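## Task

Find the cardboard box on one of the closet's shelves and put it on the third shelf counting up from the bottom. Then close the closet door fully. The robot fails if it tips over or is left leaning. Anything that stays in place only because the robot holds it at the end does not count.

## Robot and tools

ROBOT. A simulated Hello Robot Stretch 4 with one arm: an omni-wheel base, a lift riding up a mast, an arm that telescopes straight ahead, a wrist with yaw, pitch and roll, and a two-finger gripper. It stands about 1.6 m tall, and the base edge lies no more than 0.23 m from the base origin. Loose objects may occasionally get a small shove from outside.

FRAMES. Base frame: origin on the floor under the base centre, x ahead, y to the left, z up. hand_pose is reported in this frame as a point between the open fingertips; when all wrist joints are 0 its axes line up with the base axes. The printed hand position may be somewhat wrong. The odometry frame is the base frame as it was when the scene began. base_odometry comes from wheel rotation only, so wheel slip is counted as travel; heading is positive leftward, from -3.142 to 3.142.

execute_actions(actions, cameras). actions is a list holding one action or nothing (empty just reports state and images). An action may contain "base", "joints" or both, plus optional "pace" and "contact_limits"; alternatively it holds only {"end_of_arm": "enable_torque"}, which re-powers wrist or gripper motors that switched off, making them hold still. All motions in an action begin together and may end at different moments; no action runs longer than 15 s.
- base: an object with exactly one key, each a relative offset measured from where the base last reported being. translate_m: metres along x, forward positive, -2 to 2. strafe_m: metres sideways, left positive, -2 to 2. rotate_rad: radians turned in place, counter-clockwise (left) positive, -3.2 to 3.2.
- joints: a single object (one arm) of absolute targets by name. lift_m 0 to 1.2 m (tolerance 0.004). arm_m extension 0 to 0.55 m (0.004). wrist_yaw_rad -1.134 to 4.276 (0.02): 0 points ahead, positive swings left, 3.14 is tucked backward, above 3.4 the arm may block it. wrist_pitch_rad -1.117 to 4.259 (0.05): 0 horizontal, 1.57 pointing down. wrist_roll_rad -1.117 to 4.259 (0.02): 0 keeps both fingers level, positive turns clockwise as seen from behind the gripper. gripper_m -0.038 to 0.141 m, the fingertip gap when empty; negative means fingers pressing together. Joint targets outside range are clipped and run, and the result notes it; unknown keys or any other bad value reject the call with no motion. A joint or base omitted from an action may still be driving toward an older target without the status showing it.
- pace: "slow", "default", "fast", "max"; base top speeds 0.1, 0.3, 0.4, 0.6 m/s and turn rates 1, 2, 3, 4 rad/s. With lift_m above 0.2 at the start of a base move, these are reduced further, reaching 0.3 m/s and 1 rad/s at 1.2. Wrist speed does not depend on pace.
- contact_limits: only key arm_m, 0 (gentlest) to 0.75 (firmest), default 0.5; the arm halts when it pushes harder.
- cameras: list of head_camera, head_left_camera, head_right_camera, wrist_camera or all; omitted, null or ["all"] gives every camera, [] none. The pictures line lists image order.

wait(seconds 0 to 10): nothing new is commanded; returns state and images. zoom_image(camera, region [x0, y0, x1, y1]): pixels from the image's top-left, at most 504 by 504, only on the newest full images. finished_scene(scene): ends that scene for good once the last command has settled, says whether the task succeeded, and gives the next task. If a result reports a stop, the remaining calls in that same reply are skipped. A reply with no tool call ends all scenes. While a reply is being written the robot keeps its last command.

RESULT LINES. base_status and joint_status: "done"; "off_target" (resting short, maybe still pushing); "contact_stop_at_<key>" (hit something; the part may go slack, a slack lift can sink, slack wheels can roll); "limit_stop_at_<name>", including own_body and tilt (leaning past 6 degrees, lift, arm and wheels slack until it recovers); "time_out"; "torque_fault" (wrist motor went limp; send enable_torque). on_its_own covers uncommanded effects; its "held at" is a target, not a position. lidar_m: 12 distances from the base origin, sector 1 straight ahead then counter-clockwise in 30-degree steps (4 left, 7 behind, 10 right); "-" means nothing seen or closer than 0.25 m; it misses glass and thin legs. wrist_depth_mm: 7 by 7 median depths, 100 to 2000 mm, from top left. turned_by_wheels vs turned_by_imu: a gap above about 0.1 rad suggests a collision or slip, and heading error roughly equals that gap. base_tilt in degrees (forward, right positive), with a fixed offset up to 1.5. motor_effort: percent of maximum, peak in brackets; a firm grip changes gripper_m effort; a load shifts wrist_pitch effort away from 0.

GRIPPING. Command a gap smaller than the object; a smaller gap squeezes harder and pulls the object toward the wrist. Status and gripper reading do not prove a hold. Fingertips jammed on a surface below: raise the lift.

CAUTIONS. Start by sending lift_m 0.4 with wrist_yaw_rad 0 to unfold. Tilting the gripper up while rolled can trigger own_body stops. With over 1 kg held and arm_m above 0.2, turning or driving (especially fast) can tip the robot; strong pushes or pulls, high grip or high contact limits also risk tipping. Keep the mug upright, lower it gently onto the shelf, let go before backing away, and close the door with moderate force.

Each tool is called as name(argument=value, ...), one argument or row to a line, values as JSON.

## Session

execute_actions(
  actions=[],
)

Scene clock: 0.00 s.
base_odometry: x=+0.000 y=+0.000 heading=+0.000 (m, m, rad; odometry frame)
turned_by_wheels: +0.000 (rad since the last result)
turned_by_imu: +0.000 (rad since the last result)
base_tilt: forward=+0.1 right=+0.3 (deg)
lidar_m: 1.24 1.53 1.46 1.56 2.21 1.99 2.10 2.30 2.22 2.33 2.07 1.18
base_status: not commanded
joint_positions: lift_m=+0.160 arm_m=-0.001 wrist_yaw_rad=+3.054 wrist_pitch_rad=+0.005 wrist_roll_rad=+0.001 gripper_m=+0.057
joint_status: not commanded
motor_effort: lift_m=+20 arm_m=-1 wrist_yaw_rad=+1 wrist_pitch_rad=-7 wrist_roll_rad=+0 gripper_m=-3 wheel_0=+1 wheel_1=+0 wheel_2=+1 (%)
hand_pose: x=-0.1100 y=+0.1122 z=+0.3364 quat_wxyz=(+0.044, -0.002, +0.001, +0.999) (m; base frame)
wrist_depth_mm: 138 142 - - - 1863 - / 107 142 - - - 1863 - / 111 142 - - - 1863 - / 129 153 - - - 1808 - / - - - - - 1808 - / 1281 1308 197 1281 202 1255 1229 / 866 809 866 113 854 820 831
pictures: head_camera, head_left_camera, head_right_camera, wrist_camera
Images, in order (width x height): head_camera 420x560, head_left_camera 420x672, head_right_camera 420x672, wrist_camera 616x392.

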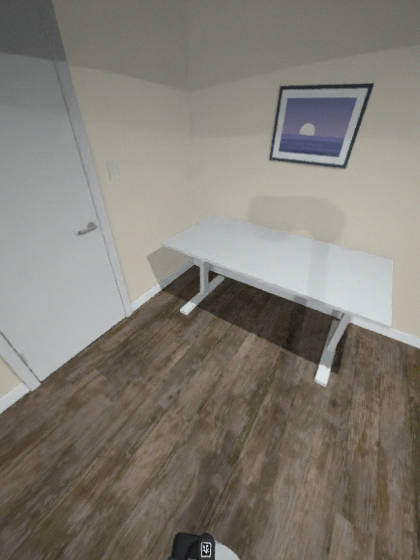

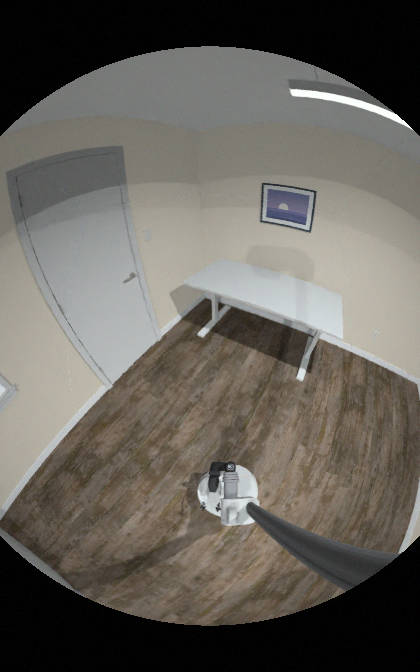

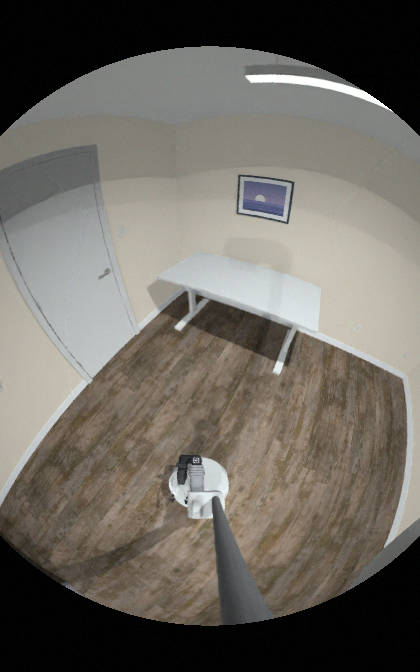

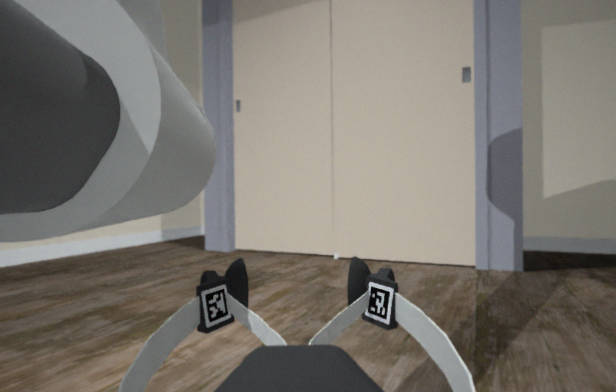

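The closet is behind the robot, about 2.1 m away. I'll turn around and unfold the wrist.

execute_actions(
  actions=[
    {"base":{"rotate_rad":3.14},"joints":{"lift_m":0.82,"wrist_yaw_rad":0,"gripper_m":0.0}},
  ],
  cameras=["head_camera","wrist_camera"],
)

Scene clock: 9.03 s.
base_odometry: x=+0.000 y=+0.000 heading=+3.139 (m, m, rad; odometry frame)
turned_by_wheels: +3.139 (rad since the last result)
turned_by_imu: +3.157 (rad since the last result)
base_tilt: forward=+0.1 right=+0.3 (deg)
lidar_m: 2.11 2.31 2.23 2.35 1.26 1.20 1.31 1.53 1.47 1.56 2.20 1.97
base_status: done
joint_positions: lift_m=+0.820 arm_m=-0.001 wrist_yaw_rad=+0.000 wrist_pitch_rad=+0.005 wrist_roll_rad=+0.001 gripper_m=+0.000
joint_status: all done
motor_effort: lift_m=+25(27) arm_m=-1(1) wrist_yaw_rad=-1(10) wrist_pitch_rad=-7(7) wrist_roll_rad=+1(1) gripper_m=-2(3) wheel_0=-3(11) wheel_1=-3(8) wheel_2=-3(12) (%)
hand_pose: x=+0.4584 y=-0.0873 z=+0.9964 quat_wxyz=(+1.000, +0.001, +0.002, +0.000) (m; base frame)
wrist_depth_mm: 1983 - - - 1808 1576 1464 / 1983 - - - 1756 1618 1464 / - - - - 1808 1576 1464 / 1983 - - - 1808 1618 1464 / 1983 - - - 1808 1618 1464 / 1983 - 189 197 1708 1618 1464 / 1983 - - 113 1756 1618 1464
pictures: head_camera, wrist_camera
Images, in order (width x height): head_camera 420x560, wrist_camera 616x392.

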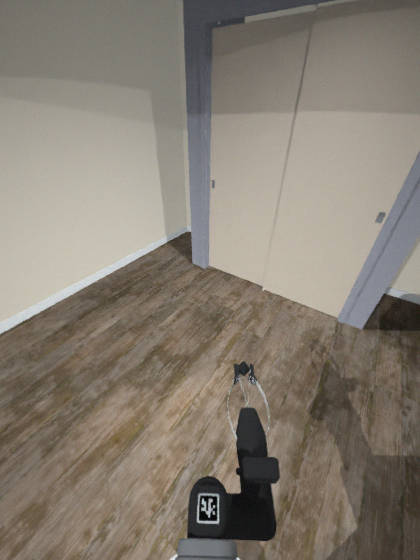

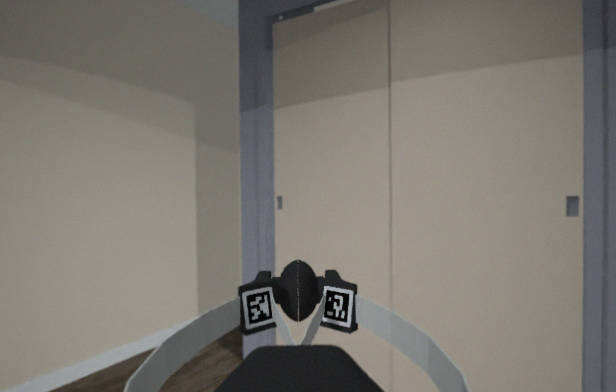

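execute_actions(
  actions=[
    {"base":{"rotate_rad":-0.48}},
  ],
  cameras=["head_camera","wrist_camera"],
)

Scene clock: 19.10 s.
base_odometry: x=+0.000 y=+0.000 heading=+2.660 (m, m, rad; odometry frame)
turned_by_wheels: -0.479 (rad since the last result)
turned_by_imu: -0.482 (rad since the last result)
base_tilt: forward=+0.1 right=+0.2 (deg)
lidar_m: 1.98 2.17 2.28 2.24 2.39 1.23 1.19 1.27 1.48 1.46 1.55 2.34
base_status: done
joint_positions: lift_m=+0.820 arm_m=-0.001 wrist_yaw_rad=+0.000 wrist_pitch_rad=+0.005 wrist_roll_rad=+0.001 gripper_m=+0.000
joint_status: not commanded
motor_effort: lift_m=+24(25) arm_m=-1(1) wrist_yaw_rad=+1(0) wrist_pitch_rad=-7(7) wrist_roll_rad=+0(1) gripper_m=-3(1) wheel_0=+3(9) wheel_1=+4(8) wheel_2=+3(11) (%)
hand_pose: x=+0.4583 y=-0.0874 z=+0.9965 quat_wxyz=(+1.000, +0.001, +0.002, +0.000) (m; base frame)
wrist_depth_mm: 1863 1863 1808 1756 - - - / 1863 1863 1808 1756 - - - / 1921 1863 1808 1808 - - - / 1863 1863 1808 1756 - - - / 1921 1863 1808 1756 - - - / 1863 1921 190 197 1756 - - / 1921 1921 1863 113 1756 - -
pictures: head_camera, wrist_camera
Images, in order (width x height): head_camera 420x560, wrist_camera 616x392.

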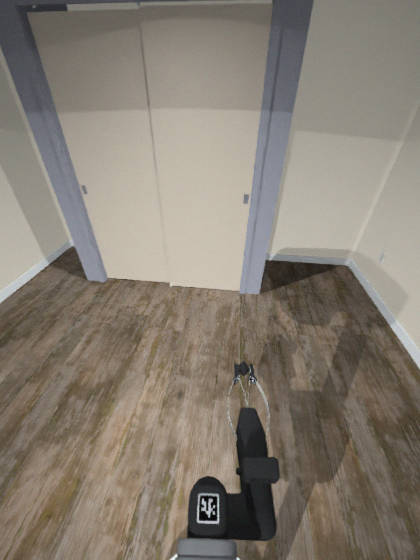

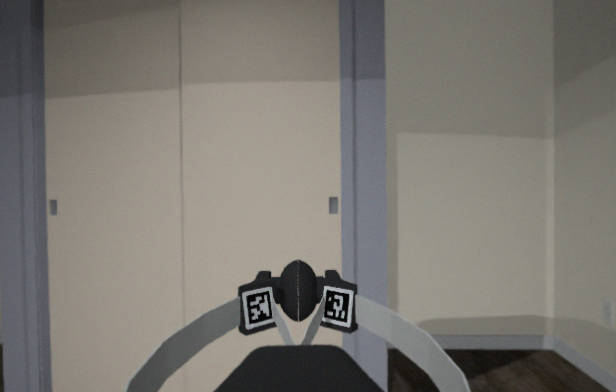

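execute_actions(
  actions=[
    {"base":{"translate_m":1.0}},
  ],
  cameras=[],
)

execute_actions(
  actions=[
    {"base":{"rotate_rad":-0.07}},
  ],
  cameras=["wrist_camera"],
)

Scene clock: 31.60 s.
base_odometry: x=-0.886 y=+0.463 heading=+2.660 (m, m, rad; odometry frame)
turned_by_wheels: +0.000 (rad since the last result)
turned_by_imu: -0.002 (rad since the last result)
base_tilt: forward=+0.1 right=+0.2 (deg)
lidar_m: 0.97 1.06 1.60 2.16 2.30 3.11 3.04 2.06 1.57 1.53 1.65 0.98
base_status: done
joint_positions: lift_m=+0.820 arm_m=-0.001 wrist_yaw_rad=+0.000 wrist_pitch_rad=+0.005 wrist_roll_rad=+0.001 gripper_m=+0.000
joint_status: not commanded
motor_effort: lift_m=+24(24) arm_m=-1(1) wrist_yaw_rad=+0(2) wrist_pitch_rad=-7(6) wrist_roll_rad=+1(0) gripper_m=-1(4) wheel_0=+2(7) wheel_1=+2(8) wheel_2=-2(12) (%)
hand_pose: x=+0.4583 y=-0.0874 z=+0.9965 quat_wxyz=(+1.000, +0.001, +0.002, +0.000) (m; base frame)
wrist_depth_mm: 820 798 788 768 750 732 1430 / 798 798 778 768 741 741 1430 / 809 798 798 778 750 741 1464 / 820 809 798 778 759 741 1464 / 820 798 788 778 759 750 1464 / 820 798 189 197 741 750 1430 / 866 809 788 113 759 750 1464
pictures: none
No camera images: the call's "cameras" was empty. Leave "cameras" out to get every camera's image.

Scene clock: 32.27 s.
base_odometry: x=-0.886 y=+0.463 heading=+2.591 (m, m, rad; odometry frame)
turned_by_wheels: -0.070 (rad since the last result)
turned_by_imu: -0.070 (rad since the last result)
base_tilt: forward=+0.0 right=+0.2 (deg)
lidar_m: 0.99 1.04 1.49 2.16 2.28 3.11 3.04 2.22 1.59 1.51 1.63 0.99
base_status: done
joint_positions: lift_m=+0.820 arm_m=-0.001 wrist_yaw_rad=+0.000 wrist_pitch_rad=+0.005 wrist_roll_rad=+0.001 gripper_m=+0.000
joint_status: not commanded
motor_effort: lift_m=+24(23) arm_m=-1(1) wrist_yaw_rad=+2(1) wrist_pitch_rad=-6(7) wrist_roll_rad=+1(1) gripper_m=-3(3) wheel_0=+2(7) wheel_1=+2(4) wheel_2=+2(6) (%)
hand_pose: x=+0.4583 y=-0.0874 z=+0.9965 quat_wxyz=(+1.000, +0.001, +0.002, +0.000) (m; base frame)
wrist_depth_mm: 768 778 768 778 768 1499 1537 / 778 778 778 788 768 1499 1499 / 778 778 778 788 768 1499 1499 / 778 768 778 778 768 1499 1537 / 778 778 778 788 768 1537 1499 / 778 778 189 196 768 1499 1499 / 778 778 788 113 759 1537 1537
pictures: wrist_camera
Images, in order (width x height): wrist_camera 616x392.

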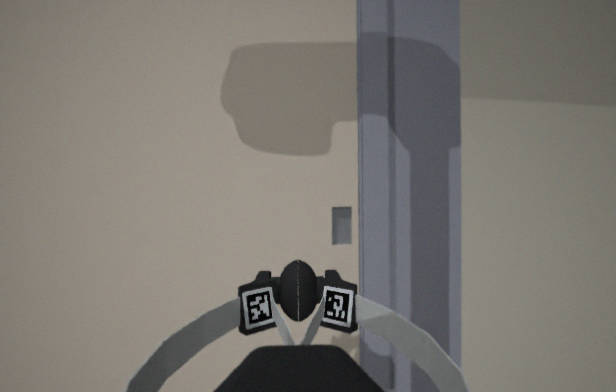

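execute_actions(
  actions=[
    {"base":{"strafe_m":-0.074},"joints":{"wrist_roll_rad":1.57,"lift_m":0.81}},
  ],
  cameras=[],
)

execute_actions(
  actions=[
    {"base":{"translate_m":0.45}},
  ],
  cameras=["wrist_camera"],
)

Scene clock: 44.93 s.
base_odometry: x=-0.848 y=+0.526 heading=+2.591 (m, m, rad; odometry frame)
turned_by_wheels: +0.000 (rad since the last result)
turned_by_imu: -0.001 (rad since the last result)
base_tilt: forward=+0.1 right=+0.2 (deg)
lidar_m: 0.97 1.03 1.49 2.24 2.35 3.16 3.03 2.08 1.53 1.47 1.51 1.01
base_status: done
joint_positions: lift_m=+0.810 arm_m=-0.001 wrist_yaw_rad=+0.000 wrist_pitch_rad=+0.005 wrist_roll_rad=+1.570 gripper_m=+0.000
joint_status: all done
motor_effort: lift_m=+14(22) arm_m=-1(1) wrist_yaw_rad=+2(1) wrist_pitch_rad=-6(7) wrist_roll_rad=+2(9) gripper_m=+0(3) wheel_0=+2(11) wheel_1=-3(7) wheel_2=-1(2) (%)
hand_pose: x=+0.4583 y=-0.0874 z=+0.9873 quat_wxyz=(+0.707, +0.707, +0.002, -0.002) (m; base frame)
wrist_depth_mm: 1464 1464 1499 1499 1464 1499 1336 / 1464 1464 1464 1464 1499 1499 1255 / 741 750 750 759 768 778 788 / 750 759 759 778 778 798 798 / 768 778 778 788 788 788 798 / 768 778 190 196 788 798 798 / 778 778 788 113 798 809 820
pictures: none
No camera images: the call's "cameras" was empty. Leave "cameras" out to get every camera's image.

Scene clock: 47.93 s.
base_odometry: x=-1.231 y=+0.761 heading=+2.591 (m, m, rad; odometry frame)
turned_by_wheels: +0.000 (rad since the last result)
turned_by_imu: +0.000 (rad since the last result)
base_tilt: forward=+0.1 right=+0.2 (deg)
lidar_m: 0.53 0.57 0.80 2.22 2.33 3.21 3.54 2.14 1.53 1.45 1.56 0.51
base_status: done
joint_positions: lift_m=+0.810 arm_m=-0.001 wrist_yaw_rad=+0.000 wrist_pitch_rad=+0.005 wrist_roll_rad=+1.570 gripper_m=+0.000
joint_status: not commanded
motor_effort: lift_m=+14(15) arm_m=-1(1) wrist_yaw_rad=+1(0) wrist_pitch_rad=-6(8) wrist_roll_rad=+1(2) gripper_m=-3(3) wheel_0=+2(9) wheel_1=+3(7) wheel_2=-1(12) (%)
hand_pose: x=+0.4583 y=-0.0874 z=+0.9873 quat_wxyz=(+0.707, +0.707, +0.002, -0.002) (m; base frame)
wrist_depth_mm: 303 306 307 310 312 314 317 / 304 307 309 310 312 315 317 / 291 294 296 298 301 303 306 / 293 294 297 298 303 319 319 / 324 325 329 342 332 336 338 / 325 327 190 196 334 338 340 / 325 329 330 113 334 338 340
pictures: wrist_camera
Images, in order (width x height): wrist_camera 616x392.

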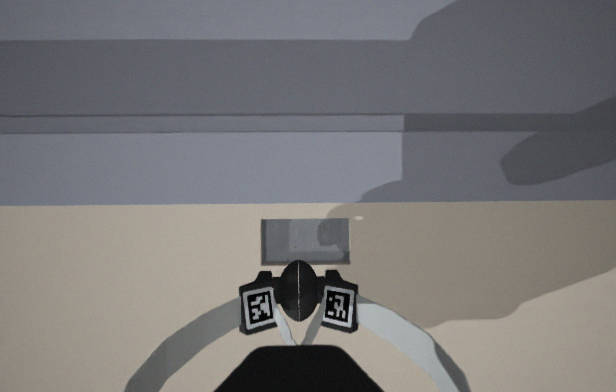

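execute_actions(
  actions=[
    {"base":{"strafe_m":-0.008},"joints":{"arm_m":0.108},"contact_limits":{"arm_m":0.1},"pace":"slow"},
  ],
  cameras=["wrist_camera"],
)

Scene clock: 58.07 s.
base_odometry: x=-1.227 y=+0.768 heading=+2.591 (m, m, rad; odometry frame)
turned_by_wheels: +0.000 (rad since the last result)
turned_by_imu: -0.001 (rad since the last result)
base_tilt: forward=+0.0 right=+0.2 (deg)
lidar_m: 0.53 0.58 0.79 2.24 2.34 3.23 3.55 2.14 1.51 1.47 1.55 0.52
base_status: done
joint_positions: lift_m=+0.810 arm_m=+0.106 wrist_yaw_rad=-0.005 wrist_pitch_rad=+0.005 wrist_roll_rad=+1.570 gripper_m=+0.000
joint_status: all done
on_its_own: wrist_yaw_rad is at rest, and its effort (+14) is outside its rest range (-13 to +13)
motor_effort: lift_m=+15(15) arm_m=+9(11) wrist_yaw_rad=+14(15) wrist_pitch_rad=-6(7) wrist_roll_rad=+1(1) gripper_m=-1(4) wheel_0=+3(7) wheel_1=-3(6) wheel_2=-1(1) (%)
contact_limits: arm_m 0.1
hand_pose: x=+0.5654 y=-0.0888 z=+0.9873 quat_wxyz=(+0.707, +0.707, +0.000, -0.003) (m; base frame)
wrist_depth_mm: 201 202 204 205 206 208 209 / 201 202 204 206 206 209 211 / 189 190 191 193 194 195 197 / 189 190 191 193 194 196 197 / 220 222 224 226 229 229 231 / 220 223 189 205 228 229 231 / 222 223 224 113 229 231 233
pictures: wrist_camera
Images, in order (width x height): wrist_camera 616x392.

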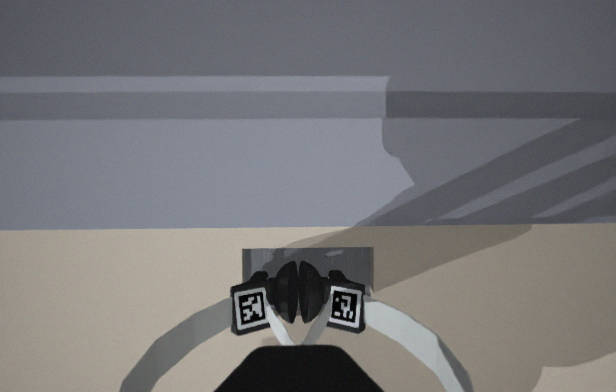

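The fingertip is in the pocket. I'll slide the door left slowly.

execute_actions(
  actions=[
    {"base":{"strafe_m":0.6},"pace":"slow"},
  ],
  cameras=["wrist_camera","head_camera"],
)

Scene clock: 71.47 s.
base_odometry: x=-1.541 y=+0.257 heading=+2.590 (m, m, rad; odometry frame)
turned_by_wheels: -0.001 (rad since the last result)
turned_by_imu: -0.001 (rad since the last result)
base_tilt: forward=+0.0 right=+0.2 (deg)
lidar_m: 0.54 0.56 0.77 1.61 1.69 2.39 3.53 2.81 2.15 2.05 0.88 0.89
base_status: done
joint_positions: lift_m=+0.810 arm_m=+0.107 wrist_yaw_rad=-0.004 wrist_pitch_rad=+0.005 wrist_roll_rad=+1.570 gripper_m=+0.000
joint_status: not commanded
motor_effort: lift_m=+15(15) arm_m=+4(9) wrist_yaw_rad=+13(51) wrist_pitch_rad=-7(8) wrist_roll_rad=+1(2) gripper_m=-5(3) wheel_0=-6(14) wheel_1=+3(7) wheel_2=-4(6) (%)
hand_pose: x=+0.5663 y=-0.0886 z=+0.9873 quat_wxyz=(+0.707, +0.707, +0.000, -0.003) (m; base frame)
wrist_depth_mm: 917 723 946 946 946 676 798 / 917 723 931 946 946 683 809 / 917 723 946 946 960 676 798 / 931 723 946 946 904 634 778 / 224 225 229 230 231 233 236 / 225 227 190 198 232 234 236 / 225 227 229 113 232 235 236
pictures: head_camera, wrist_camera
Images, in order (width x height): head_camera 420x560, wrist_camera 616x392.

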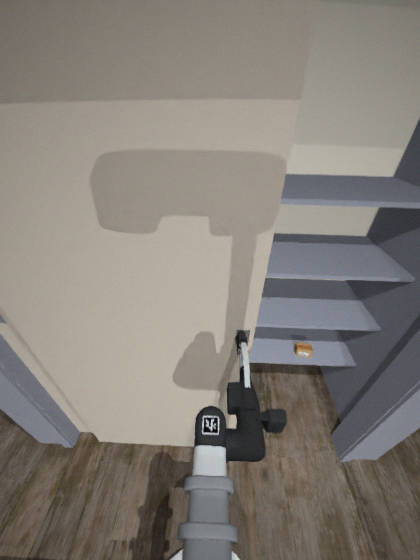

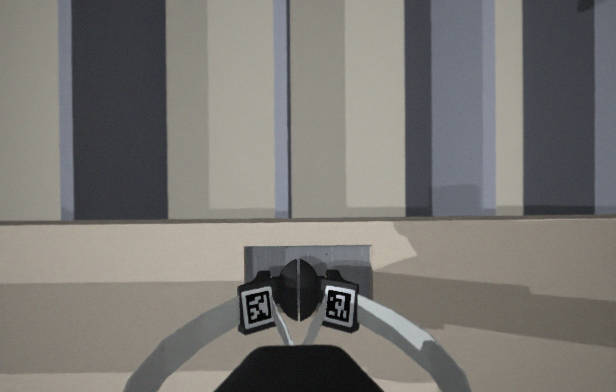

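execute_actions(
  actions=[
    {"joints":{"arm_m":0.0}},
  ],
  cameras=[],
)

execute_actions(
  actions=[
    {"base":{"strafe_m":-0.3},"joints":{"wrist_roll_rad":0,"lift_m":0.3}},
  ],
  cameras=["wrist_camera","head_camera"],
)

Scene clock: 81.10 s.
base_odometry: x=-1.541 y=+0.257 heading=+2.591 (m, m, rad; odometry frame)
turned_by_wheels: +0.000 (rad since the last result)
turned_by_imu: +0.000 (rad since the last result)
base_tilt: forward=+0.1 right=+0.2 (deg)
lidar_m: 0.54 0.55 0.81 1.63 1.70 2.40 3.55 2.82 2.14 2.05 0.88 0.90
base_status: not commanded
joint_positions: lift_m=+0.810 arm_m=+0.001 wrist_yaw_rad=+0.000 wrist_pitch_rad=+0.005 wrist_roll_rad=+1.570 gripper_m=+0.000
joint_status: all done
motor_effort: lift_m=+15(14) arm_m=-4(4) wrist_yaw_rad=+1(13) wrist_pitch_rad=-7(6) wrist_roll_rad=+2(1) gripper_m=-2(3) wheel_0=-4(6) wheel_1=+3(3) wheel_2=-3(4) (%)
hand_pose: x=+0.4601 y=-0.0874 z=+0.9873 quat_wxyz=(+0.707, +0.707, +0.002, -0.002) (m; base frame)
wrist_depth_mm: 1025 788 1042 1042 1008 1008 778 / 1025 788 1042 1060 1025 1008 798 / 1025 778 1025 1042 1042 1025 798 / 1042 723 1042 1060 820 691 750 / 327 329 332 345 336 338 342 / 327 330 190 196 338 340 342 / 329 330 334 113 338 342 343
pictures: none
No camera images: the call's "cameras" was empty. Leave "cameras" out to get every camera's image.

Scene clock: 84.07 s.
base_odometry: x=-1.384 y=+0.512 heading=+2.590 (m, m, rad; odometry frame)
turned_by_wheels: +0.000 (rad since the last result)
turned_by_imu: -0.002 (rad since the last result)
base_tilt: forward=+0.0 right=+0.3 (deg)
lidar_m: 0.82 0.57 0.78 1.93 2.02 2.80 3.54 2.53 1.80 1.76 0.75 0.68
base_status: done
joint_positions: lift_m=+0.300 arm_m=+0.001 wrist_yaw_rad=+0.000 wrist_pitch_rad=+0.005 wrist_roll_rad=+0.000 gripper_m=+0.000
joint_status: all done
motor_effort: lift_m=+15(13) arm_m=-4(4) wrist_yaw_rad=+1(2) wrist_pitch_rad=-7(8) wrist_roll_rad=+0(8) gripper_m=-1(2) wheel_0=+0(11) wheel_1=-1(11) wheel_2=+0(2) (%)
hand_pose: x=+0.4601 y=-0.0874 z=+0.4773 quat_wxyz=(+1.000, +0.000, +0.002, +0.000) (m; base frame)
wrist_depth_mm: 976 1025 1042 1042 1060 878 621 / 683 1042 1042 1042 1042 778 621 / 788 1042 1042 1042 1042 831 627 / 1042 1042 1042 1060 1042 891 621 / 640 798 788 778 691 788 627 / 1042 1042 189 196 1060 904 627 / 1025 1042 1042 113 1042 842 634
pictures: head_camera, wrist_camera
Images, in order (width x height): head_camera 420x560, wrist_camera 616x392.

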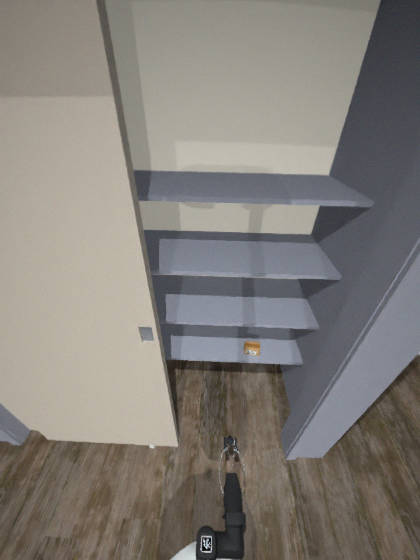

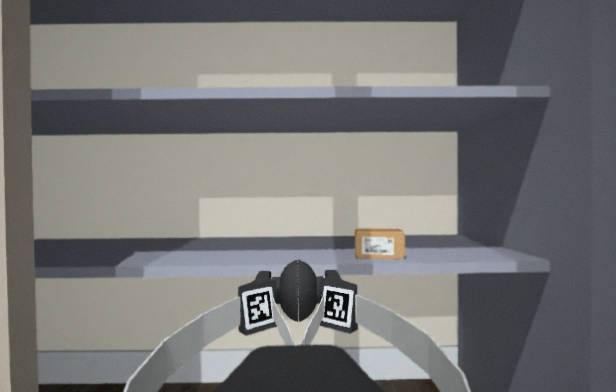

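execute_actions(
  actions=[
    {"base":{"strafe_m":-0.135},"joints":{"lift_m":0.265,"gripper_m":0.14}},
  ],
  cameras=[],
)

execute_actions(
  actions=[
    {"base":{"translate_m":0.2},"joints":{"arm_m":0.15}},
  ],
  cameras=["wrist_camera"],
)

Scene clock: 95.53 s.
base_odometry: x=-1.313 y=+0.627 heading=+2.590 (m, m, rad; odometry frame)
turned_by_wheels: +0.000 (rad since the last result)
turned_by_imu: -0.001 (rad since the last result)
base_tilt: forward=+0.1 right=+0.2 (deg)
lidar_m: 0.84 0.63 0.80 2.07 2.17 3.00 3.52 2.32 1.68 1.60 1.73 0.59
base_status: done
joint_positions: lift_m=+0.265 arm_m=+0.001 wrist_yaw_rad=+0.000 wrist_pitch_rad=+0.005 wrist_roll_rad=+0.000 gripper_m=+0.140
joint_status: all done
motor_effort: lift_m=+14(16) arm_m=-4(5) wrist_yaw_rad=+1(0) wrist_pitch_rad=-7(7) wrist_roll_rad=+0(0) gripper_m=+2(4) wheel_0=+0(10) wheel_1=-1(10) wheel_2=+0(0) (%)
hand_pose: x=+0.4601 y=-0.0874 z=+0.4423 quat_wxyz=(+1.000, +0.000, +0.002, +0.000) (m; base frame)
wrist_depth_mm: 1025 1042 1042 1060 1025 410 300 / 741 750 750 759 768 413 301 / 1025 1042 1042 1042 1042 413 301 / 1042 1042 1060 1042 1060 413 303 / 931 715 904 699 842 389 303 / 1060 211 1042 1060 946 343 304 / 1025 1025 1042 113 991 389 306
pictures: none
No camera images: the call's "cameras" was empty. Leave "cameras" out to get every camera's image.

Scene clock: 97.60 s.
base_odometry: x=-1.484 y=+0.732 heading=+2.591 (m, m, rad; odometry frame)
turned_by_wheels: +0.000 (rad since the last result)
turned_by_imu: +0.000 (rad since the last result)
base_tilt: forward=+0.1 right=+0.2 (deg)
lidar_m: 0.64 0.47 0.52 1.37 2.17 2.99 3.78 2.36 1.70 1.66 0.45 0.41
base_status: done
joint_positions: lift_m=+0.265 arm_m=+0.149 wrist_yaw_rad=+0.000 wrist_pitch_rad=+0.005 wrist_roll_rad=+0.000 gripper_m=+0.140
joint_status: all done
motor_effort: lift_m=+14(14) arm_m=+4(8) wrist_yaw_rad=+0(1) wrist_pitch_rad=-7(6) wrist_roll_rad=+0(0) gripper_m=+2(1) wheel_0=+4(7) wheel_1=+4(6) wheel_2=-3(11) (%)
hand_pose: x=+0.6087 y=-0.0874 z=+0.4423 quat_wxyz=(+1.000, +0.000, +0.002, +0.000) (m; base frame)
wrist_depth_mm: 436 439 445 449 449 452 410 / 661 676 676 691 699 569 430 / 691 691 699 699 699 615 430 / 699 699 699 707 707 615 433 / 574 574 564 338 549 539 413 / 297 210 296 297 297 298 315 / 699 707 707 113 715 580 436
pictures: wrist_camera
Images, in order (width x height): wrist_camera 616x392.

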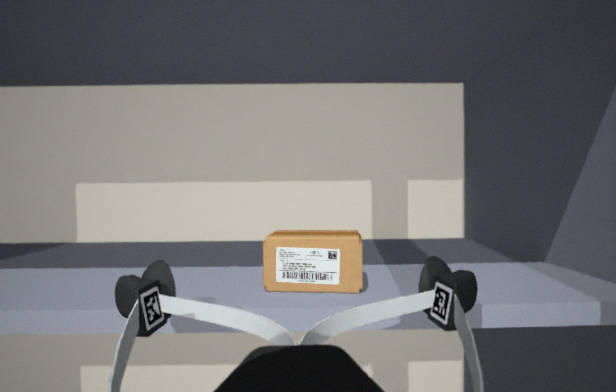

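execute_actions(
  actions=[
    {"base":{"strafe_m":-0.008},"joints":{"lift_m":0.253}},
  ],
  cameras=[],
)

execute_actions(
  actions=[
    {"joints":{"arm_m":0.33},"contact_limits":{"arm_m":0.15}},
  ],
  cameras=["wrist_camera"],
)

Scene clock: 110.07 s.
base_odometry: x=-1.480 y=+0.739 heading=+2.591 (m, m, rad; odometry frame)
turned_by_wheels: +0.000 (rad since the last result)
turned_by_imu: -0.001 (rad since the last result)
base_tilt: forward=+0.0 right=+0.2 (deg)
lidar_m: 0.63 0.45 0.51 1.29 2.18 2.99 3.77 2.36 1.68 1.63 0.44 0.38
base_status: done
joint_positions: lift_m=+0.253 arm_m=+0.149 wrist_yaw_rad=+0.000 wrist_pitch_rad=+0.005 wrist_roll_rad=+0.000 gripper_m=+0.140
joint_status: all done
motor_effort: lift_m=+14(15) arm_m=+4(4) wrist_yaw_rad=+0(1) wrist_pitch_rad=-8(7) wrist_roll_rad=+0(0) gripper_m=+0(0) wheel_0=+1(10) wheel_1=-3(6) wheel_2=+0(5) (%)
hand_pose: x=+0.6087 y=-0.0874 z=+0.4303 quat_wxyz=(+1.000, +0.000, +0.002, +0.000) (m; base frame)
wrist_depth_mm: 466 469 473 473 477 480 418 / 691 699 691 699 699 597 421 / 691 691 691 699 699 597 421 / 691 699 699 707 699 603 421 / 500 496 488 336 477 469 397 / 322 210 294 294 296 297 304 / 699 699 699 113 707 564 424
pictures: none
No camera images: the call's "cameras" was empty. Leave "cameras" out to get every camera's image.

Scene clock: 111.70 s.
base_odometry: x=-1.480 y=+0.739 heading=+2.591 (m, m, rad; odometry frame)
turned_by_wheels: +0.000 (rad since the last result)
turned_by_imu: +0.000 (rad since the last result)
base_tilt: forward=+0.1 right=+0.2 (deg)
lidar_m: 0.65 0.45 0.48 1.33 2.18 2.98 3.77 2.34 1.69 1.65 0.47 0.40
base_status: not commanded
joint_positions: lift_m=+0.253 arm_m=+0.329 wrist_yaw_rad=+0.000 wrist_pitch_rad=+0.005 wrist_roll_rad=+0.000 gripper_m=+0.140
joint_status: all done
motor_effort: lift_m=+14(14) arm_m=+5(9) wrist_yaw_rad=+1(1) wrist_pitch_rad=-5(7) wrist_roll_rad=+0(0) gripper_m=+2(3) wheel_0=+1(1) wheel_1=-3(4) wheel_2=+0(0) (%)
contact_limits: arm_m 0.15
hand_pose: x=+0.7886 y=-0.0874 z=+0.4303 quat_wxyz=(+1.000, +0.000, +0.002, +0.000) (m; base frame)
wrist_depth_mm: 466 469 473 477 480 480 418 / 512 517 517 521 521 521 421 / 512 517 521 517 521 525 421 / 517 517 517 521 521 525 424 / 496 496 359 185 402 466 394 / 257 209 182 184 192 214 247 / 173 163 173 113 171 168 168
pictures: wrist_camera
Images, in order (width x height): wrist_camera 616x392.

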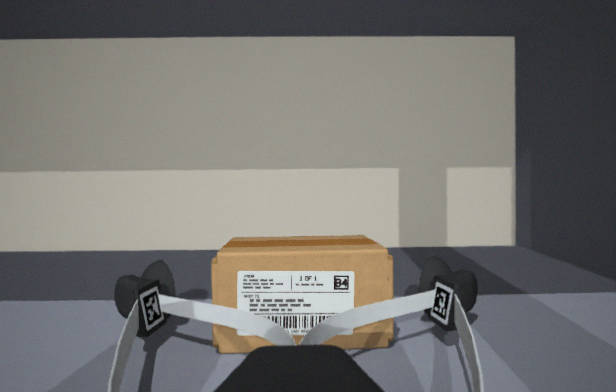

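execute_actions(
  actions=[
    {"joints":{"gripper_m":0.04}},
  ],
  cameras=["wrist_camera"],
)

Scene clock: 116.83 s.
base_odometry: x=-1.480 y=+0.739 heading=+2.591 (m, m, rad; odometry frame)
turned_by_wheels: +0.000 (rad since the last result)
turned_by_imu: -0.001 (rad since the last result)
base_tilt: forward=+0.1 right=+0.2 (deg)
lidar_m: 0.64 0.47 0.50 1.32 2.16 2.97 3.76 2.34 1.67 1.64 0.45 0.41
base_status: not commanded
joint_positions: lift_m=+0.253 arm_m=+0.329 wrist_yaw_rad=+0.000 wrist_pitch_rad=+0.005 wrist_roll_rad=+0.000 gripper_m=+0.040
joint_status: all done
motor_effort: lift_m=+14(14) arm_m=+4(4) wrist_yaw_rad=+1(1) wrist_pitch_rad=-7(7) wrist_roll_rad=+0(0) gripper_m=-15(16) wheel_0=+1(1) wheel_1=-3(4) wheel_2=+0(0) (%)
hand_pose: x=+0.7886 y=-0.0874 z=+0.4303 quat_wxyz=(+1.000, +0.000, +0.002, +0.000) (m; base frame)
wrist_depth_mm: 466 469 473 477 480 480 418 / 512 517 517 517 517 521 418 / 512 517 521 521 521 525 421 / 512 521 517 521 521 525 424 / 496 492 222 180 402 462 392 / 256 234 177 178 181 248 247 / 172 162 167 113 170 159 168
pictures: wrist_camera
Images, in order (width x height): wrist_camera 616x392.

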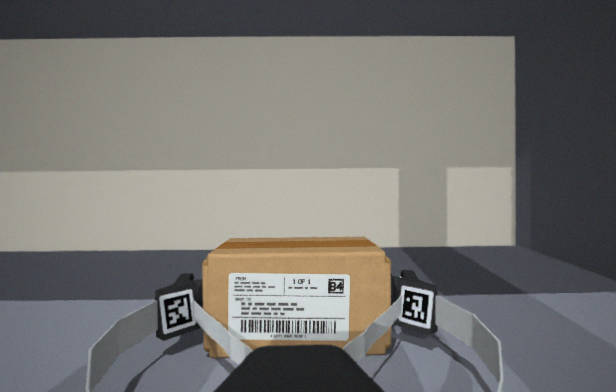

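The box is gripped. I'll raise the lift a little and retract the arm.

execute_actions(
  actions=[
    {"joints":{"lift_m":0.28,"gripper_m":0.03}},
  ],
  cameras=[],
)

execute_actions(
  actions=[
    {"joints":{"arm_m":0.0}},
  ],
  cameras=["wrist_camera"],
)

Scene clock: 122.17 s.
base_odometry: x=-1.480 y=+0.739 heading=+2.591 (m, m, rad; odometry frame)
turned_by_wheels: +0.000 (rad since the last result)
turned_by_imu: +0.000 (rad since the last result)
base_tilt: forward=+0.1 right=+0.2 (deg)
lidar_m: 0.63 0.46 0.53 1.35 2.19 2.98 3.78 2.31 1.67 1.64 0.44 0.43
base_status: not commanded
joint_positions: lift_m=+0.280 arm_m=+0.329 wrist_yaw_rad=+0.000 wrist_pitch_rad=+0.005 wrist_roll_rad=+0.000 gripper_m=+0.030
joint_status: all done
motor_effort: lift_m=+25(26) arm_m=+4(4) wrist_yaw_rad=+0(1) wrist_pitch_rad=-8(10) wrist_roll_rad=+0(0) gripper_m=-20(17) wheel_0=+1(1) wheel_1=-3(3) wheel_2=+0(0) (%)
hand_pose: x=+0.7886 y=-0.0874 z=+0.4562 quat_wxyz=(+1.000, +0.000, +0.003, +0.000) (m; base frame)
wrist_depth_mm: 407 415 415 421 421 421 394 / 508 517 517 521 521 521 421 / 512 517 521 521 521 521 424 / 517 517 521 521 521 525 424 / 517 517 469 181 525 525 424 / 338 283 175 175 179 327 325 / 228 214 201 113 212 210 222
pictures: none
No camera images: the call's "cameras" was empty. Leave "cameras" out to get every camera's image.

Scene clock: 124.27 s.
base_odometry: x=-1.480 y=+0.739 heading=+2.591 (m, m, rad; odometry frame)
turned_by_wheels: +0.000 (rad since the last result)
turned_by_imu: +0.000 (rad since the last result)
base_tilt: forward=+0.0 right=+0.2 (deg)
lidar_m: 0.63 0.46 0.51 1.32 2.15 2.98 3.75 2.36 1.68 1.63 0.44 0.41
base_status: not commanded
joint_positions: lift_m=+0.280 arm_m=+0.001 wrist_yaw_rad=+0.000 wrist_pitch_rad=+0.006 wrist_roll_rad=+0.000 gripper_m=+0.030
joint_status: all done
motor_effort: lift_m=+25(25) arm_m=-4(4) wrist_yaw_rad=+1(1) wrist_pitch_rad=-10(8) wrist_roll_rad=+0(0) gripper_m=-18(18) wheel_0=+1(1) wheel_1=-3(3) wheel_2=+0(0) (%)
hand_pose: x=+0.4601 y=-0.0875 z=+0.4561 quat_wxyz=(+1.000, +0.000, +0.003, +0.000) (m; base frame)
wrist_depth_mm: 469 473 480 480 484 488 415 / 615 621 627 634 640 554 418 / 842 842 842 854 854 591 421 / 831 842 854 842 854 597 418 / 668 661 480 181 535 535 418 / 854 442 174 175 179 496 421 / 854 854 831 113 842 603 421
pictures: wrist_camera
Images, in order (width x height): wrist_camera 616x392.

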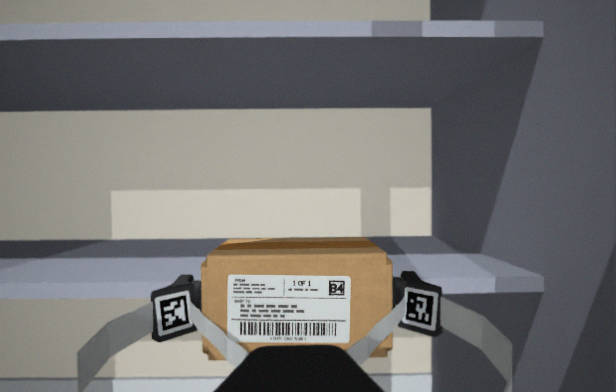

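execute_actions(
  actions=[
    {"joints":{"lift_m":0.94}},
  ],
  cameras=["wrist_camera","head_camera"],
)

Scene clock: 132.03 s.
base_odometry: x=-1.480 y=+0.739 heading=+2.591 (m, m, rad; odometry frame)
turned_by_wheels: +0.000 (rad since the last result)
turned_by_imu: -0.001 (rad since the last result)
base_tilt: forward=+0.0 right=+0.2 (deg)
lidar_m: 0.64 0.46 0.49 1.34 2.18 3.00 3.76 2.38 1.67 1.64 0.47 0.41
base_status: not commanded
joint_positions: lift_m=+0.940 arm_m=+0.001 wrist_yaw_rad=+0.000 wrist_pitch_rad=+0.006 wrist_roll_rad=+0.000 gripper_m=+0.030
joint_status: all done
motor_effort: lift_m=+25(28) arm_m=-4(4) wrist_yaw_rad=+1(1) wrist_pitch_rad=-11(11) wrist_roll_rad=+0(0) gripper_m=-17(18) wheel_0=+1(1) wheel_1=-3(3) wheel_2=+0(0) (%)
hand_pose: x=+0.4601 y=-0.0875 z=+1.1161 quat_wxyz=(+1.000, +0.000, +0.003, +0.000) (m; base frame)
wrist_depth_mm: 831 842 831 842 842 585 415 / 492 500 508 512 517 517 415 / 842 842 842 854 842 597 418 / 842 854 854 854 854 597 418 / 842 854 699 181 788 597 418 / 504 442 175 175 179 488 421 / 842 854 854 113 866 603 421
pictures: head_camera, wrist_camera
Images, in order (width x height): head_camera 420x560, wrist_camera 616x392.

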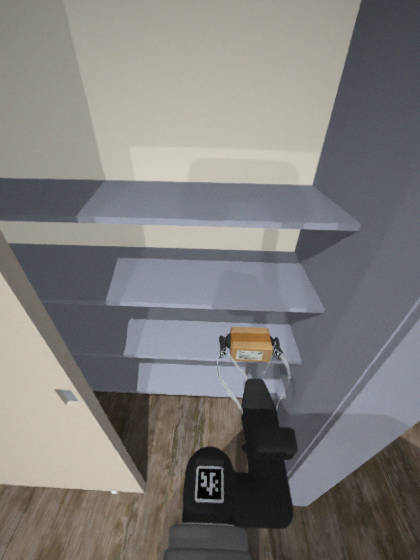

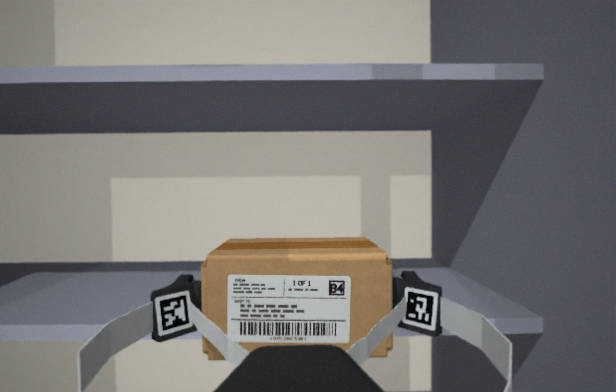

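execute_actions(
  actions=[
    {"joints":{"lift_m":0.885}},
  ],
  cameras=[],
)

execute_actions(
  actions=[
    {"joints":{"arm_m":0.3},"contact_limits":{"arm_m":0.15}},
  ],
  cameras=[],
)

execute_actions(
  actions=[
    {"joints":{"lift_m":0.867},"pace":"slow"},
  ],
  cameras=["wrist_camera"],
)

Scene clock: 146.20 s.
base_odometry: x=-1.480 y=+0.739 heading=+2.591 (m, m, rad; odometry frame)
turned_by_wheels: +0.000 (rad since the last result)
turned_by_imu: +0.000 (rad since the last result)
base_tilt: forward=+0.0 right=+0.2 (deg)
lidar_m: 0.66 0.46 0.51 1.30 2.12 3.02 3.79 2.36 1.67 1.64 0.48 0.41
base_status: not commanded
joint_positions: lift_m=+0.885 arm_m=+0.001 wrist_yaw_rad=+0.000 wrist_pitch_rad=+0.006 wrist_roll_rad=+0.000 gripper_m=+0.030
joint_status: all done
motor_effort: lift_m=+15(24) arm_m=-5(4) wrist_yaw_rad=+1(1) wrist_pitch_rad=-12(9) wrist_roll_rad=+0(0) gripper_m=-18(17) wheel_0=+1(1) wheel_1=-3(4) wheel_2=+0(0) (%)
hand_pose: x=+0.4601 y=-0.0875 z=+1.0619 quat_wxyz=(+1.000, +0.000, +0.003, +0.000) (m; base frame)
wrist_depth_mm: 480 484 492 492 496 496 415 / 627 640 647 654 654 554 418 / 842 842 842 842 854 597 418 / 854 842 854 854 854 597 418 / 640 634 462 181 521 521 421 / 842 439 175 175 179 496 421 / 842 820 778 113 809 597 421
pictures: none
No camera images: the call's "cameras" was empty. Leave "cameras" out to get every camera's image.

Scene clock: 148.20 s.
base_odometry: x=-1.480 y=+0.739 heading=+2.591 (m, m, rad; odometry frame)
turned_by_wheels: +0.000 (rad since the last result)
turned_by_imu: +0.000 (rad since the last result)
base_tilt: forward=+0.1 right=+0.2 (deg)
lidar_m: 0.65 0.47 0.51 1.31 2.18 2.99 3.78 2.33 1.67 1.64 0.44 0.42
base_status: not commanded
joint_positions: lift_m=+0.885 arm_m=+0.299 wrist_yaw_rad=+0.000 wrist_pitch_rad=+0.006 wrist_roll_rad=+0.000 gripper_m=+0.030
joint_status: all done
motor_effort: lift_m=+15(15) arm_m=+4(7) wrist_yaw_rad=+0(2) wrist_pitch_rad=-9(10) wrist_roll_rad=+0(0) gripper_m=-18(17) wheel_0=+1(1) wheel_1=-3(4) wheel_2=+0(0) (%)
contact_limits: arm_m 0.15
hand_pose: x=+0.7587 y=-0.0874 z=+1.0620 quat_wxyz=(+1.000, +0.000, +0.003, +0.000) (m; base frame)
wrist_depth_mm: 415 421 424 427 430 433 399 / 544 544 549 549 554 549 421 / 544 549 549 549 554 554 424 / 549 549 549 554 554 554 421 / 549 549 452 181 508 525 424 / 325 273 174 175 179 314 312 / 220 206 195 113 204 202 213
pictures: none
No camera images: the call's "cameras" was empty. Leave "cameras" out to get every camera's image.

Scene clock: 149.10 s.
base_odometry: x=-1.480 y=+0.739 heading=+2.591 (m, m, rad; odometry frame)
turned_by_wheels: +0.000 (rad since the last result)
turned_by_imu: +0.000 (rad since the last result)
base_tilt: forward=+0.0 right=+0.2 (deg)
lidar_m: 0.64 0.48 0.52 1.30 2.18 3.01 3.76 2.32 1.67 1.61 0.47 0.41
base_status: not commanded
joint_positions: lift_m=+0.867 arm_m=+0.299 wrist_yaw_rad=+0.000 wrist_pitch_rad=+0.006 wrist_roll_rad=+0.000 gripper_m=+0.030
joint_status: all done
motor_effort: lift_m=+15(15) arm_m=+4(4) wrist_yaw_rad=+0(0) wrist_pitch_rad=-11(9) wrist_roll_rad=+0(0) gripper_m=-18(16) wheel_0=+1(1) wheel_1=-3(3) wheel_2=+0(0) (%)
hand_pose: x=+0.7587 y=-0.0874 z=+1.0440 quat_wxyz=(+1.000, +0.000, +0.003, +0.000) (m; base frame)
wrist_depth_mm: 459 466 469 469 473 473 413 / 544 544 549 549 549 549 421 / 544 544 549 549 554 554 424 / 549 549 554 549 554 554 421 / 517 512 375 181 421 484 402 / 270 225 174 175 179 259 258 / 181 170 170 113 172 167 177
pictures: wrist_camera
Images, in order (width x height): wrist_camera 616x392.

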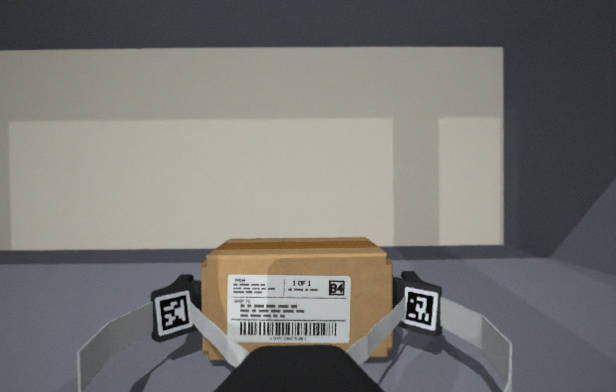

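execute_actions(
  actions=[
    {"joints":{"lift_m":0.863},"pace":"slow"},
  ],
  cameras=[],
)

execute_actions(
  actions=[
    {"joints":{"gripper_m":0.14}},
  ],
  cameras=[],
)

execute_actions(
  actions=[
    {"joints":{"arm_m":0.0}},
  ],
  cameras=["wrist_camera"],
)

Scene clock: 155.77 s.
base_odometry: x=-1.480 y=+0.739 heading=+2.591 (m, m, rad; odometry frame)
turned_by_wheels: +0.000 (rad since the last result)
turned_by_imu: +0.000 (rad since the last result)
base_tilt: forward=+0.1 right=+0.2 (deg)
lidar_m: 0.64 0.47 0.51 1.30 2.20 3.00 3.76 2.38 1.70 1.62 0.45 0.42
base_status: not commanded
joint_positions: lift_m=+0.863 arm_m=+0.299 wrist_yaw_rad=+0.000 wrist_pitch_rad=+0.006 wrist_roll_rad=+0.000 gripper_m=+0.030
joint_status: all done
motor_effort: lift_m=+14(12) arm_m=+4(4) wrist_yaw_rad=+1(1) wrist_pitch_rad=-9(10) wrist_roll_rad=+0(1) gripper_m=-20(18) wheel_0=+1(1) wheel_1=-3(4) wheel_2=+0(0) (%)
hand_pose: x=+0.7587 y=-0.0874 z=+1.0400 quat_wxyz=(+1.000, +0.000, +0.003, +0.000) (m; base frame)
wrist_depth_mm: 469 473 477 477 480 480 418 / 544 544 544 549 554 554 424 / 544 549 549 549 549 559 424 / 549 549 549 549 554 554 424 / 496 488 357 181 402 462 392 / 256 215 175 175 179 248 247 / 173 162 162 113 165 159 168
pictures: none
No camera images: the call's "cameras" was empty. Leave "cameras" out to get every camera's image.

Scene clock: 157.87 s.
base_odometry: x=-1.480 y=+0.739 heading=+2.591 (m, m, rad; odometry frame)
turned_by_wheels: +0.000 (rad since the last result)
turned_by_imu: +0.000 (rad since the last result)
base_tilt: forward=+0.2 right=+0.2 (deg)
lidar_m: 0.65 0.44 0.51 1.32 2.17 2.97 3.77 2.34 1.68 1.64 0.45 0.42
base_status: not commanded
joint_positions: lift_m=+0.863 arm_m=+0.299 wrist_yaw_rad=+0.000 wrist_pitch_rad=+0.005 wrist_roll_rad=+0.000 gripper_m=+0.140
joint_status: all done
motor_effort: lift_m=+15(14) arm_m=+4(4) wrist_yaw_rad=+0(0) wrist_pitch_rad=-11(9) wrist_roll_rad=+0(0) gripper_m=+2(21) wheel_0=+1(1) wheel_1=-3(3) wheel_2=+0(0) (%)
hand_pose: x=+0.7587 y=-0.0874 z=+1.0401 quat_wxyz=(+1.000, +0.000, +0.003, +0.000) (m; base frame)
wrist_depth_mm: 462 469 477 477 480 480 418 / 539 544 549 549 554 554 421 / 544 549 549 549 554 554 424 / 549 549 549 554 554 554 424 / 500 492 359 193 469 466 394 / 257 210 193 193 195 216 248 / 174 163 174 113 172 169 169
pictures: none
No camera images: the call's "cameras" was empty. Leave "cameras" out to get every camera's image.

Scene clock: 159.87 s.
base_odometry: x=-1.480 y=+0.739 heading=+2.591 (m, m, rad; odometry frame)
turned_by_wheels: +0.000 (rad since the last result)
turned_by_imu: +0.000 (rad since the last result)
base_tilt: forward=+0.0 right=+0.2 (deg)
lidar_m: 0.65 0.47 0.50 1.30 2.18 3.00 3.77 2.37 1.67 1.63 0.44 0.43
base_status: not commanded
joint_positions: lift_m=+0.863 arm_m=+0.001 wrist_yaw_rad=+0.000 wrist_pitch_rad=+0.005 wrist_roll_rad=+0.000 gripper_m=+0.140
joint_status: all done
motor_effort: lift_m=+14(14) arm_m=-4(10) wrist_yaw_rad=+1(0) wrist_pitch_rad=-8(9) wrist_roll_rad=+0(0) gripper_m=+2(1) wheel_0=+1(1) wheel_1=-3(4) wheel_2=+0(0) (%)
hand_pose: x=+0.4601 y=-0.0874 z=+1.0403 quat_wxyz=(+1.000, +0.000, +0.002, +0.000) (m; base frame)
wrist_depth_mm: 459 466 469 473 477 477 415 / 699 707 723 723 723 591 418 / 854 842 842 854 854 597 418 / 842 842 854 854 854 597 421 / 512 508 504 492 591 492 421 / 842 210 854 866 854 496 421 / 842 778 831 113 831 559 421
pictures: wrist_camera
Images, in order (width x height): wrist_camera 616x392.

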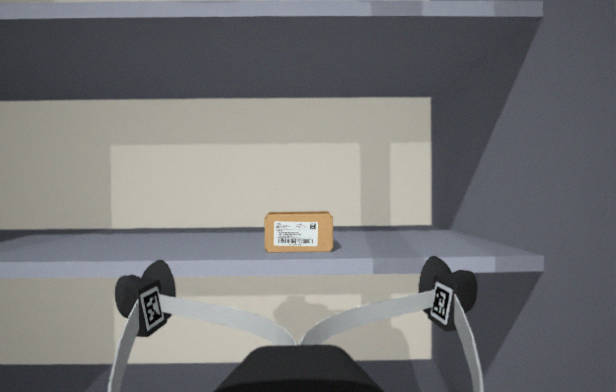

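execute_actions(
  actions=[
    {"base":{"translate_m":-0.2},"joints":{"gripper_m":0.0,"wrist_roll_rad":1.57,"lift_m":0.81}},
  ],
  cameras=[],
)

execute_actions(
  actions=[
    {"base":{"strafe_m":0.443}},
  ],
  cameras=["wrist_camera"],
)

Scene clock: 167.13 s.
base_odometry: x=-1.309 y=+0.634 heading=+2.590 (m, m, rad; odometry frame)
turned_by_wheels: +0.000 (rad since the last result)
turned_by_imu: -0.001 (rad since the last result)
base_tilt: forward=+0.1 right=+0.2 (deg)
lidar_m: 0.84 0.65 0.81 2.06 2.19 3.00 3.54 2.31 1.67 1.60 1.72 0.59
base_status: done
joint_positions: lift_m=+0.810 arm_m=+0.001 wrist_yaw_rad=+0.000 wrist_pitch_rad=+0.005 wrist_roll_rad=+1.570 gripper_m=+0.000
joint_status: all done
motor_effort: lift_m=+14(13) arm_m=-4(4) wrist_yaw_rad=+1(1) wrist_pitch_rad=-8(7) wrist_roll_rad=+1(4) gripper_m=-3(5) wheel_0=-2(8) wheel_1=-3(5) wheel_2=+2(13) (%)
hand_pose: x=+0.4601 y=-0.0874 z=+0.9873 quat_wxyz=(+0.707, +0.707, +0.002, -0.002) (m; base frame)
wrist_depth_mm: 309 312 315 317 317 319 319 / 798 723 831 820 820 759 759 / 1025 778 1042 1042 1025 1025 798 / 1042 768 1042 1060 1042 1025 798 / 1025 778 1042 1060 1042 1042 809 / 1042 768 190 196 768 1025 809 / 1042 654 1060 113 1008 1025 798
pictures: none
No camera images: the call's "cameras" was empty. Leave "cameras" out to get every camera's image.

Scene clock: 169.93 s.
base_odometry: x=-1.541 y=+0.257 heading=+2.590 (m, m, rad; odometry frame)
turned_by_wheels: +0.000 (rad since the last result)
turned_by_imu: +0.001 (rad since the last result)
base_tilt: forward=+0.0 right=+0.2 (deg)
lidar_m: 0.53 0.57 0.84 1.61 1.71 2.40 3.56 2.81 2.15 2.04 0.90 0.90
base_status: done
joint_positions: lift_m=+0.810 arm_m=+0.001 wrist_yaw_rad=+0.000 wrist_pitch_rad=+0.005 wrist_roll_rad=+1.570 gripper_m=+0.000
joint_status: not commanded
motor_effort: lift_m=+16(16) arm_m=-4(4) wrist_yaw_rad=+0(0) wrist_pitch_rad=-7(8) wrist_roll_rad=+1(2) gripper_m=-2(4) wheel_0=-1(10) wheel_1=+1(10) wheel_2=+0(1) (%)
hand_pose: x=+0.4601 y=-0.0874 z=+0.9872 quat_wxyz=(+0.707, +0.707, +0.002, -0.002) (m; base frame)
wrist_depth_mm: 1025 778 1042 1042 1025 1008 798 / 1025 778 1042 1060 1025 1008 798 / 1025 778 1025 1042 1025 1008 798 / 1025 723 1042 1060 831 691 750 / 327 330 332 345 338 340 342 / 329 330 190 196 338 340 343 / 329 332 334 113 340 343 343
pictures: wrist_camera
Images, in order (width x height): wrist_camera 616x392.

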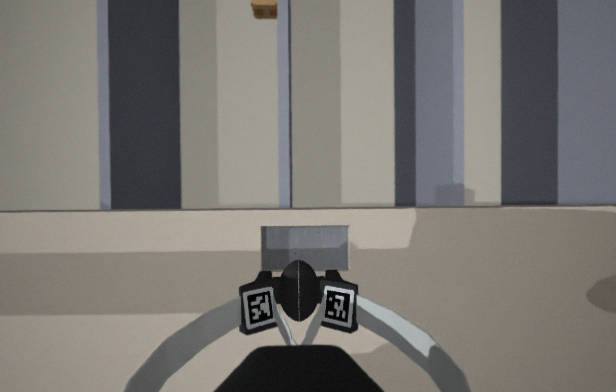

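The pocket is lined up as before. I'll insert the fingertip.

execute_actions(
  actions=[
    {"joints":{"arm_m":0.108},"contact_limits":{"arm_m":0.1},"pace":"slow"},
  ],
  cameras=["wrist_camera"],
)

Scene clock: 177.33 s.
base_odometry: x=-1.541 y=+0.257 heading=+2.590 (m, m, rad; odometry frame)
turned_by_wheels: +0.000 (rad since the last result)
turned_by_imu: -0.001 (rad since the last result)
base_tilt: forward=+0.1 right=+0.2 (deg)
lidar_m: 0.52 0.57 0.80 1.61 1.73 2.39 3.52 2.80 2.16 2.06 0.88 0.91
base_status: not commanded
joint_positions: lift_m=+0.810 arm_m=+0.107 wrist_yaw_rad=-0.003 wrist_pitch_rad=+0.005 wrist_roll_rad=+1.570 gripper_m=+0.000
joint_status: all done
motor_effort: lift_m=+16(16) arm_m=+5(6) wrist_yaw_rad=+10(10) wrist_pitch_rad=-8(8) wrist_roll_rad=+1(1) gripper_m=-4(3) wheel_0=-1(1) wheel_1=+2(1) wheel_2=+0(0) (%)
contact_limits: arm_m 0.1
hand_pose: x=+0.5662 y=-0.0883 z=+0.9872 quat_wxyz=(+0.707, +0.707, +0.001, -0.003) (m; base frame)
wrist_depth_mm: 917 723 931 946 946 676 798 / 917 723 931 946 946 676 798 / 917 723 931 960 946 683 798 / 946 723 946 946 917 634 788 / 224 226 228 231 233 234 236 / 225 227 190 197 233 235 236 / 226 227 229 113 233 235 236
pictures: wrist_camera
Images, in order (width x height): wrist_camera 616x392.

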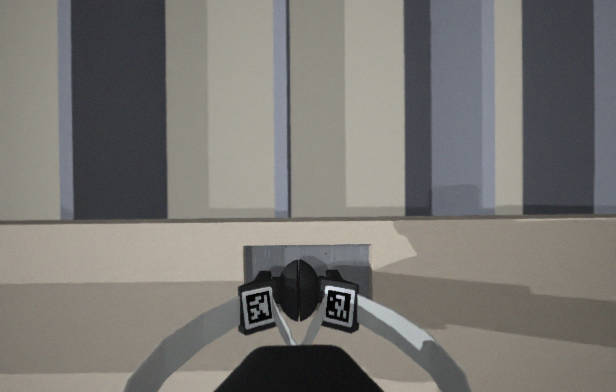

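execute_actions(
  actions=[
    {"base":{"strafe_m":-0.58},"pace":"slow"},
  ],
  cameras=["wrist_camera"],
)

Scene clock: 189.07 s.
base_odometry: x=-1.238 y=+0.751 heading=+2.591 (m, m, rad; odometry frame)
turned_by_wheels: +0.000 (rad since the last result)
turned_by_imu: -0.001 (rad since the last result)
base_tilt: forward=+0.0 right=+0.2 (deg)
lidar_m: 0.52 0.56 0.82 2.21 2.34 3.21 3.55 2.14 1.53 1.48 1.59 0.53
base_status: done
joint_positions: lift_m=+0.810 arm_m=+0.107 wrist_yaw_rad=-0.001 wrist_pitch_rad=+0.004 wrist_roll_rad=+1.570 gripper_m=+0.000
joint_status: not commanded
motor_effort: lift_m=+16(15) arm_m=+5(5) wrist_yaw_rad=+5(35) wrist_pitch_rad=-5(7) wrist_roll_rad=+1(1) gripper_m=+0(4) wheel_0=+9(18) wheel_1=-1(7) wheel_2=-3(3) (%)
hand_pose: x=+0.5665 y=-0.0878 z=+0.9873 quat_wxyz=(+0.707, +0.707, +0.001, -0.002) (m; base frame)
wrist_depth_mm: 200 201 202 204 206 208 209 / 187 189 190 191 193 195 196 / 187 189 190 191 193 195 196 / 554 621 946 946 820 549 778 / 220 223 224 226 228 229 231 / 221 223 189 205 228 230 231 / 221 223 224 113 229 231 232
pictures: wrist_camera
Images, in order (width x height): wrist_camera 616x392.

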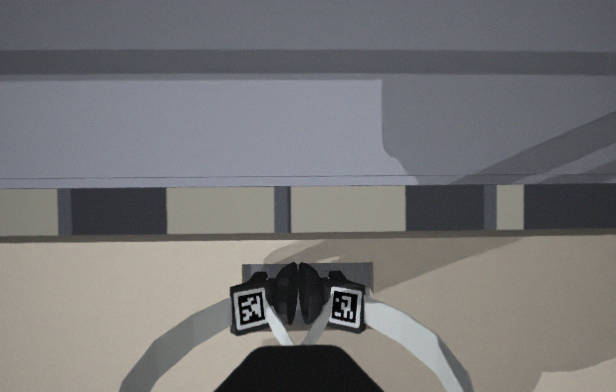

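execute_actions(
  actions=[
    {"base":{"strafe_m":-0.026},"pace":"slow"},
  ],
  cameras=["wrist_camera"],
)

Scene clock: 194.83 s.
base_odometry: x=-1.224 y=+0.773 heading=+2.591 (m, m, rad; odometry frame)
turned_by_wheels: +0.000 (rad since the last result)
turned_by_imu: +0.000 (rad since the last result)
base_tilt: forward=+0.0 right=+0.2 (deg)
lidar_m: 0.50 0.56 0.80 2.24 2.36 3.22 3.54 2.13 1.53 1.45 1.56 0.55
base_status: done
joint_positions: lift_m=+0.810 arm_m=+0.107 wrist_yaw_rad=-0.006 wrist_pitch_rad=+0.004 wrist_roll_rad=+1.570 gripper_m=+0.000
joint_status: not commanded
on_its_own: wrist_yaw_rad is at rest, and its effort (+17) is outside its rest range (-13 to +13)
motor_effort: lift_m=+16(16) arm_m=+4(4) wrist_yaw_rad=+17(17) wrist_pitch_rad=-6(7) wrist_roll_rad=+1(1) gripper_m=-1(1) wheel_0=+5(16) wheel_1=-2(4) wheel_2=-2(3) (%)
hand_pose: x=+0.5661 y=-0.0891 z=+0.9873 quat_wxyz=(+0.707, +0.707, +0.000, -0.004) (m; base frame)
wrist_depth_mm: 202 202 204 206 207 208 210 / 202 204 204 206 208 209 211 / 189 190 191 193 195 196 197 / 189 190 191 193 195 196 197 / 220 222 224 226 228 229 230 / 221 223 189 206 229 230 232 / 222 223 225 113 228 230 232
pictures: wrist_camera
Images, in order (width x height): wrist_camera 616x392.

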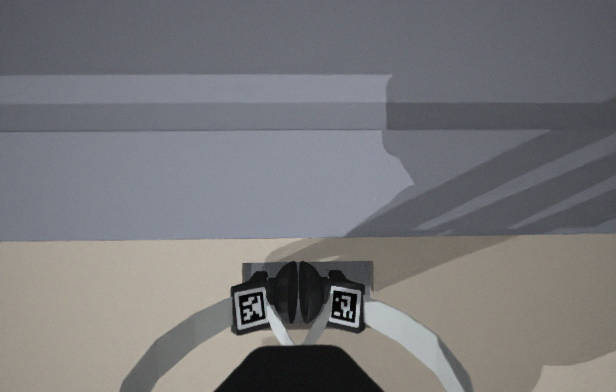

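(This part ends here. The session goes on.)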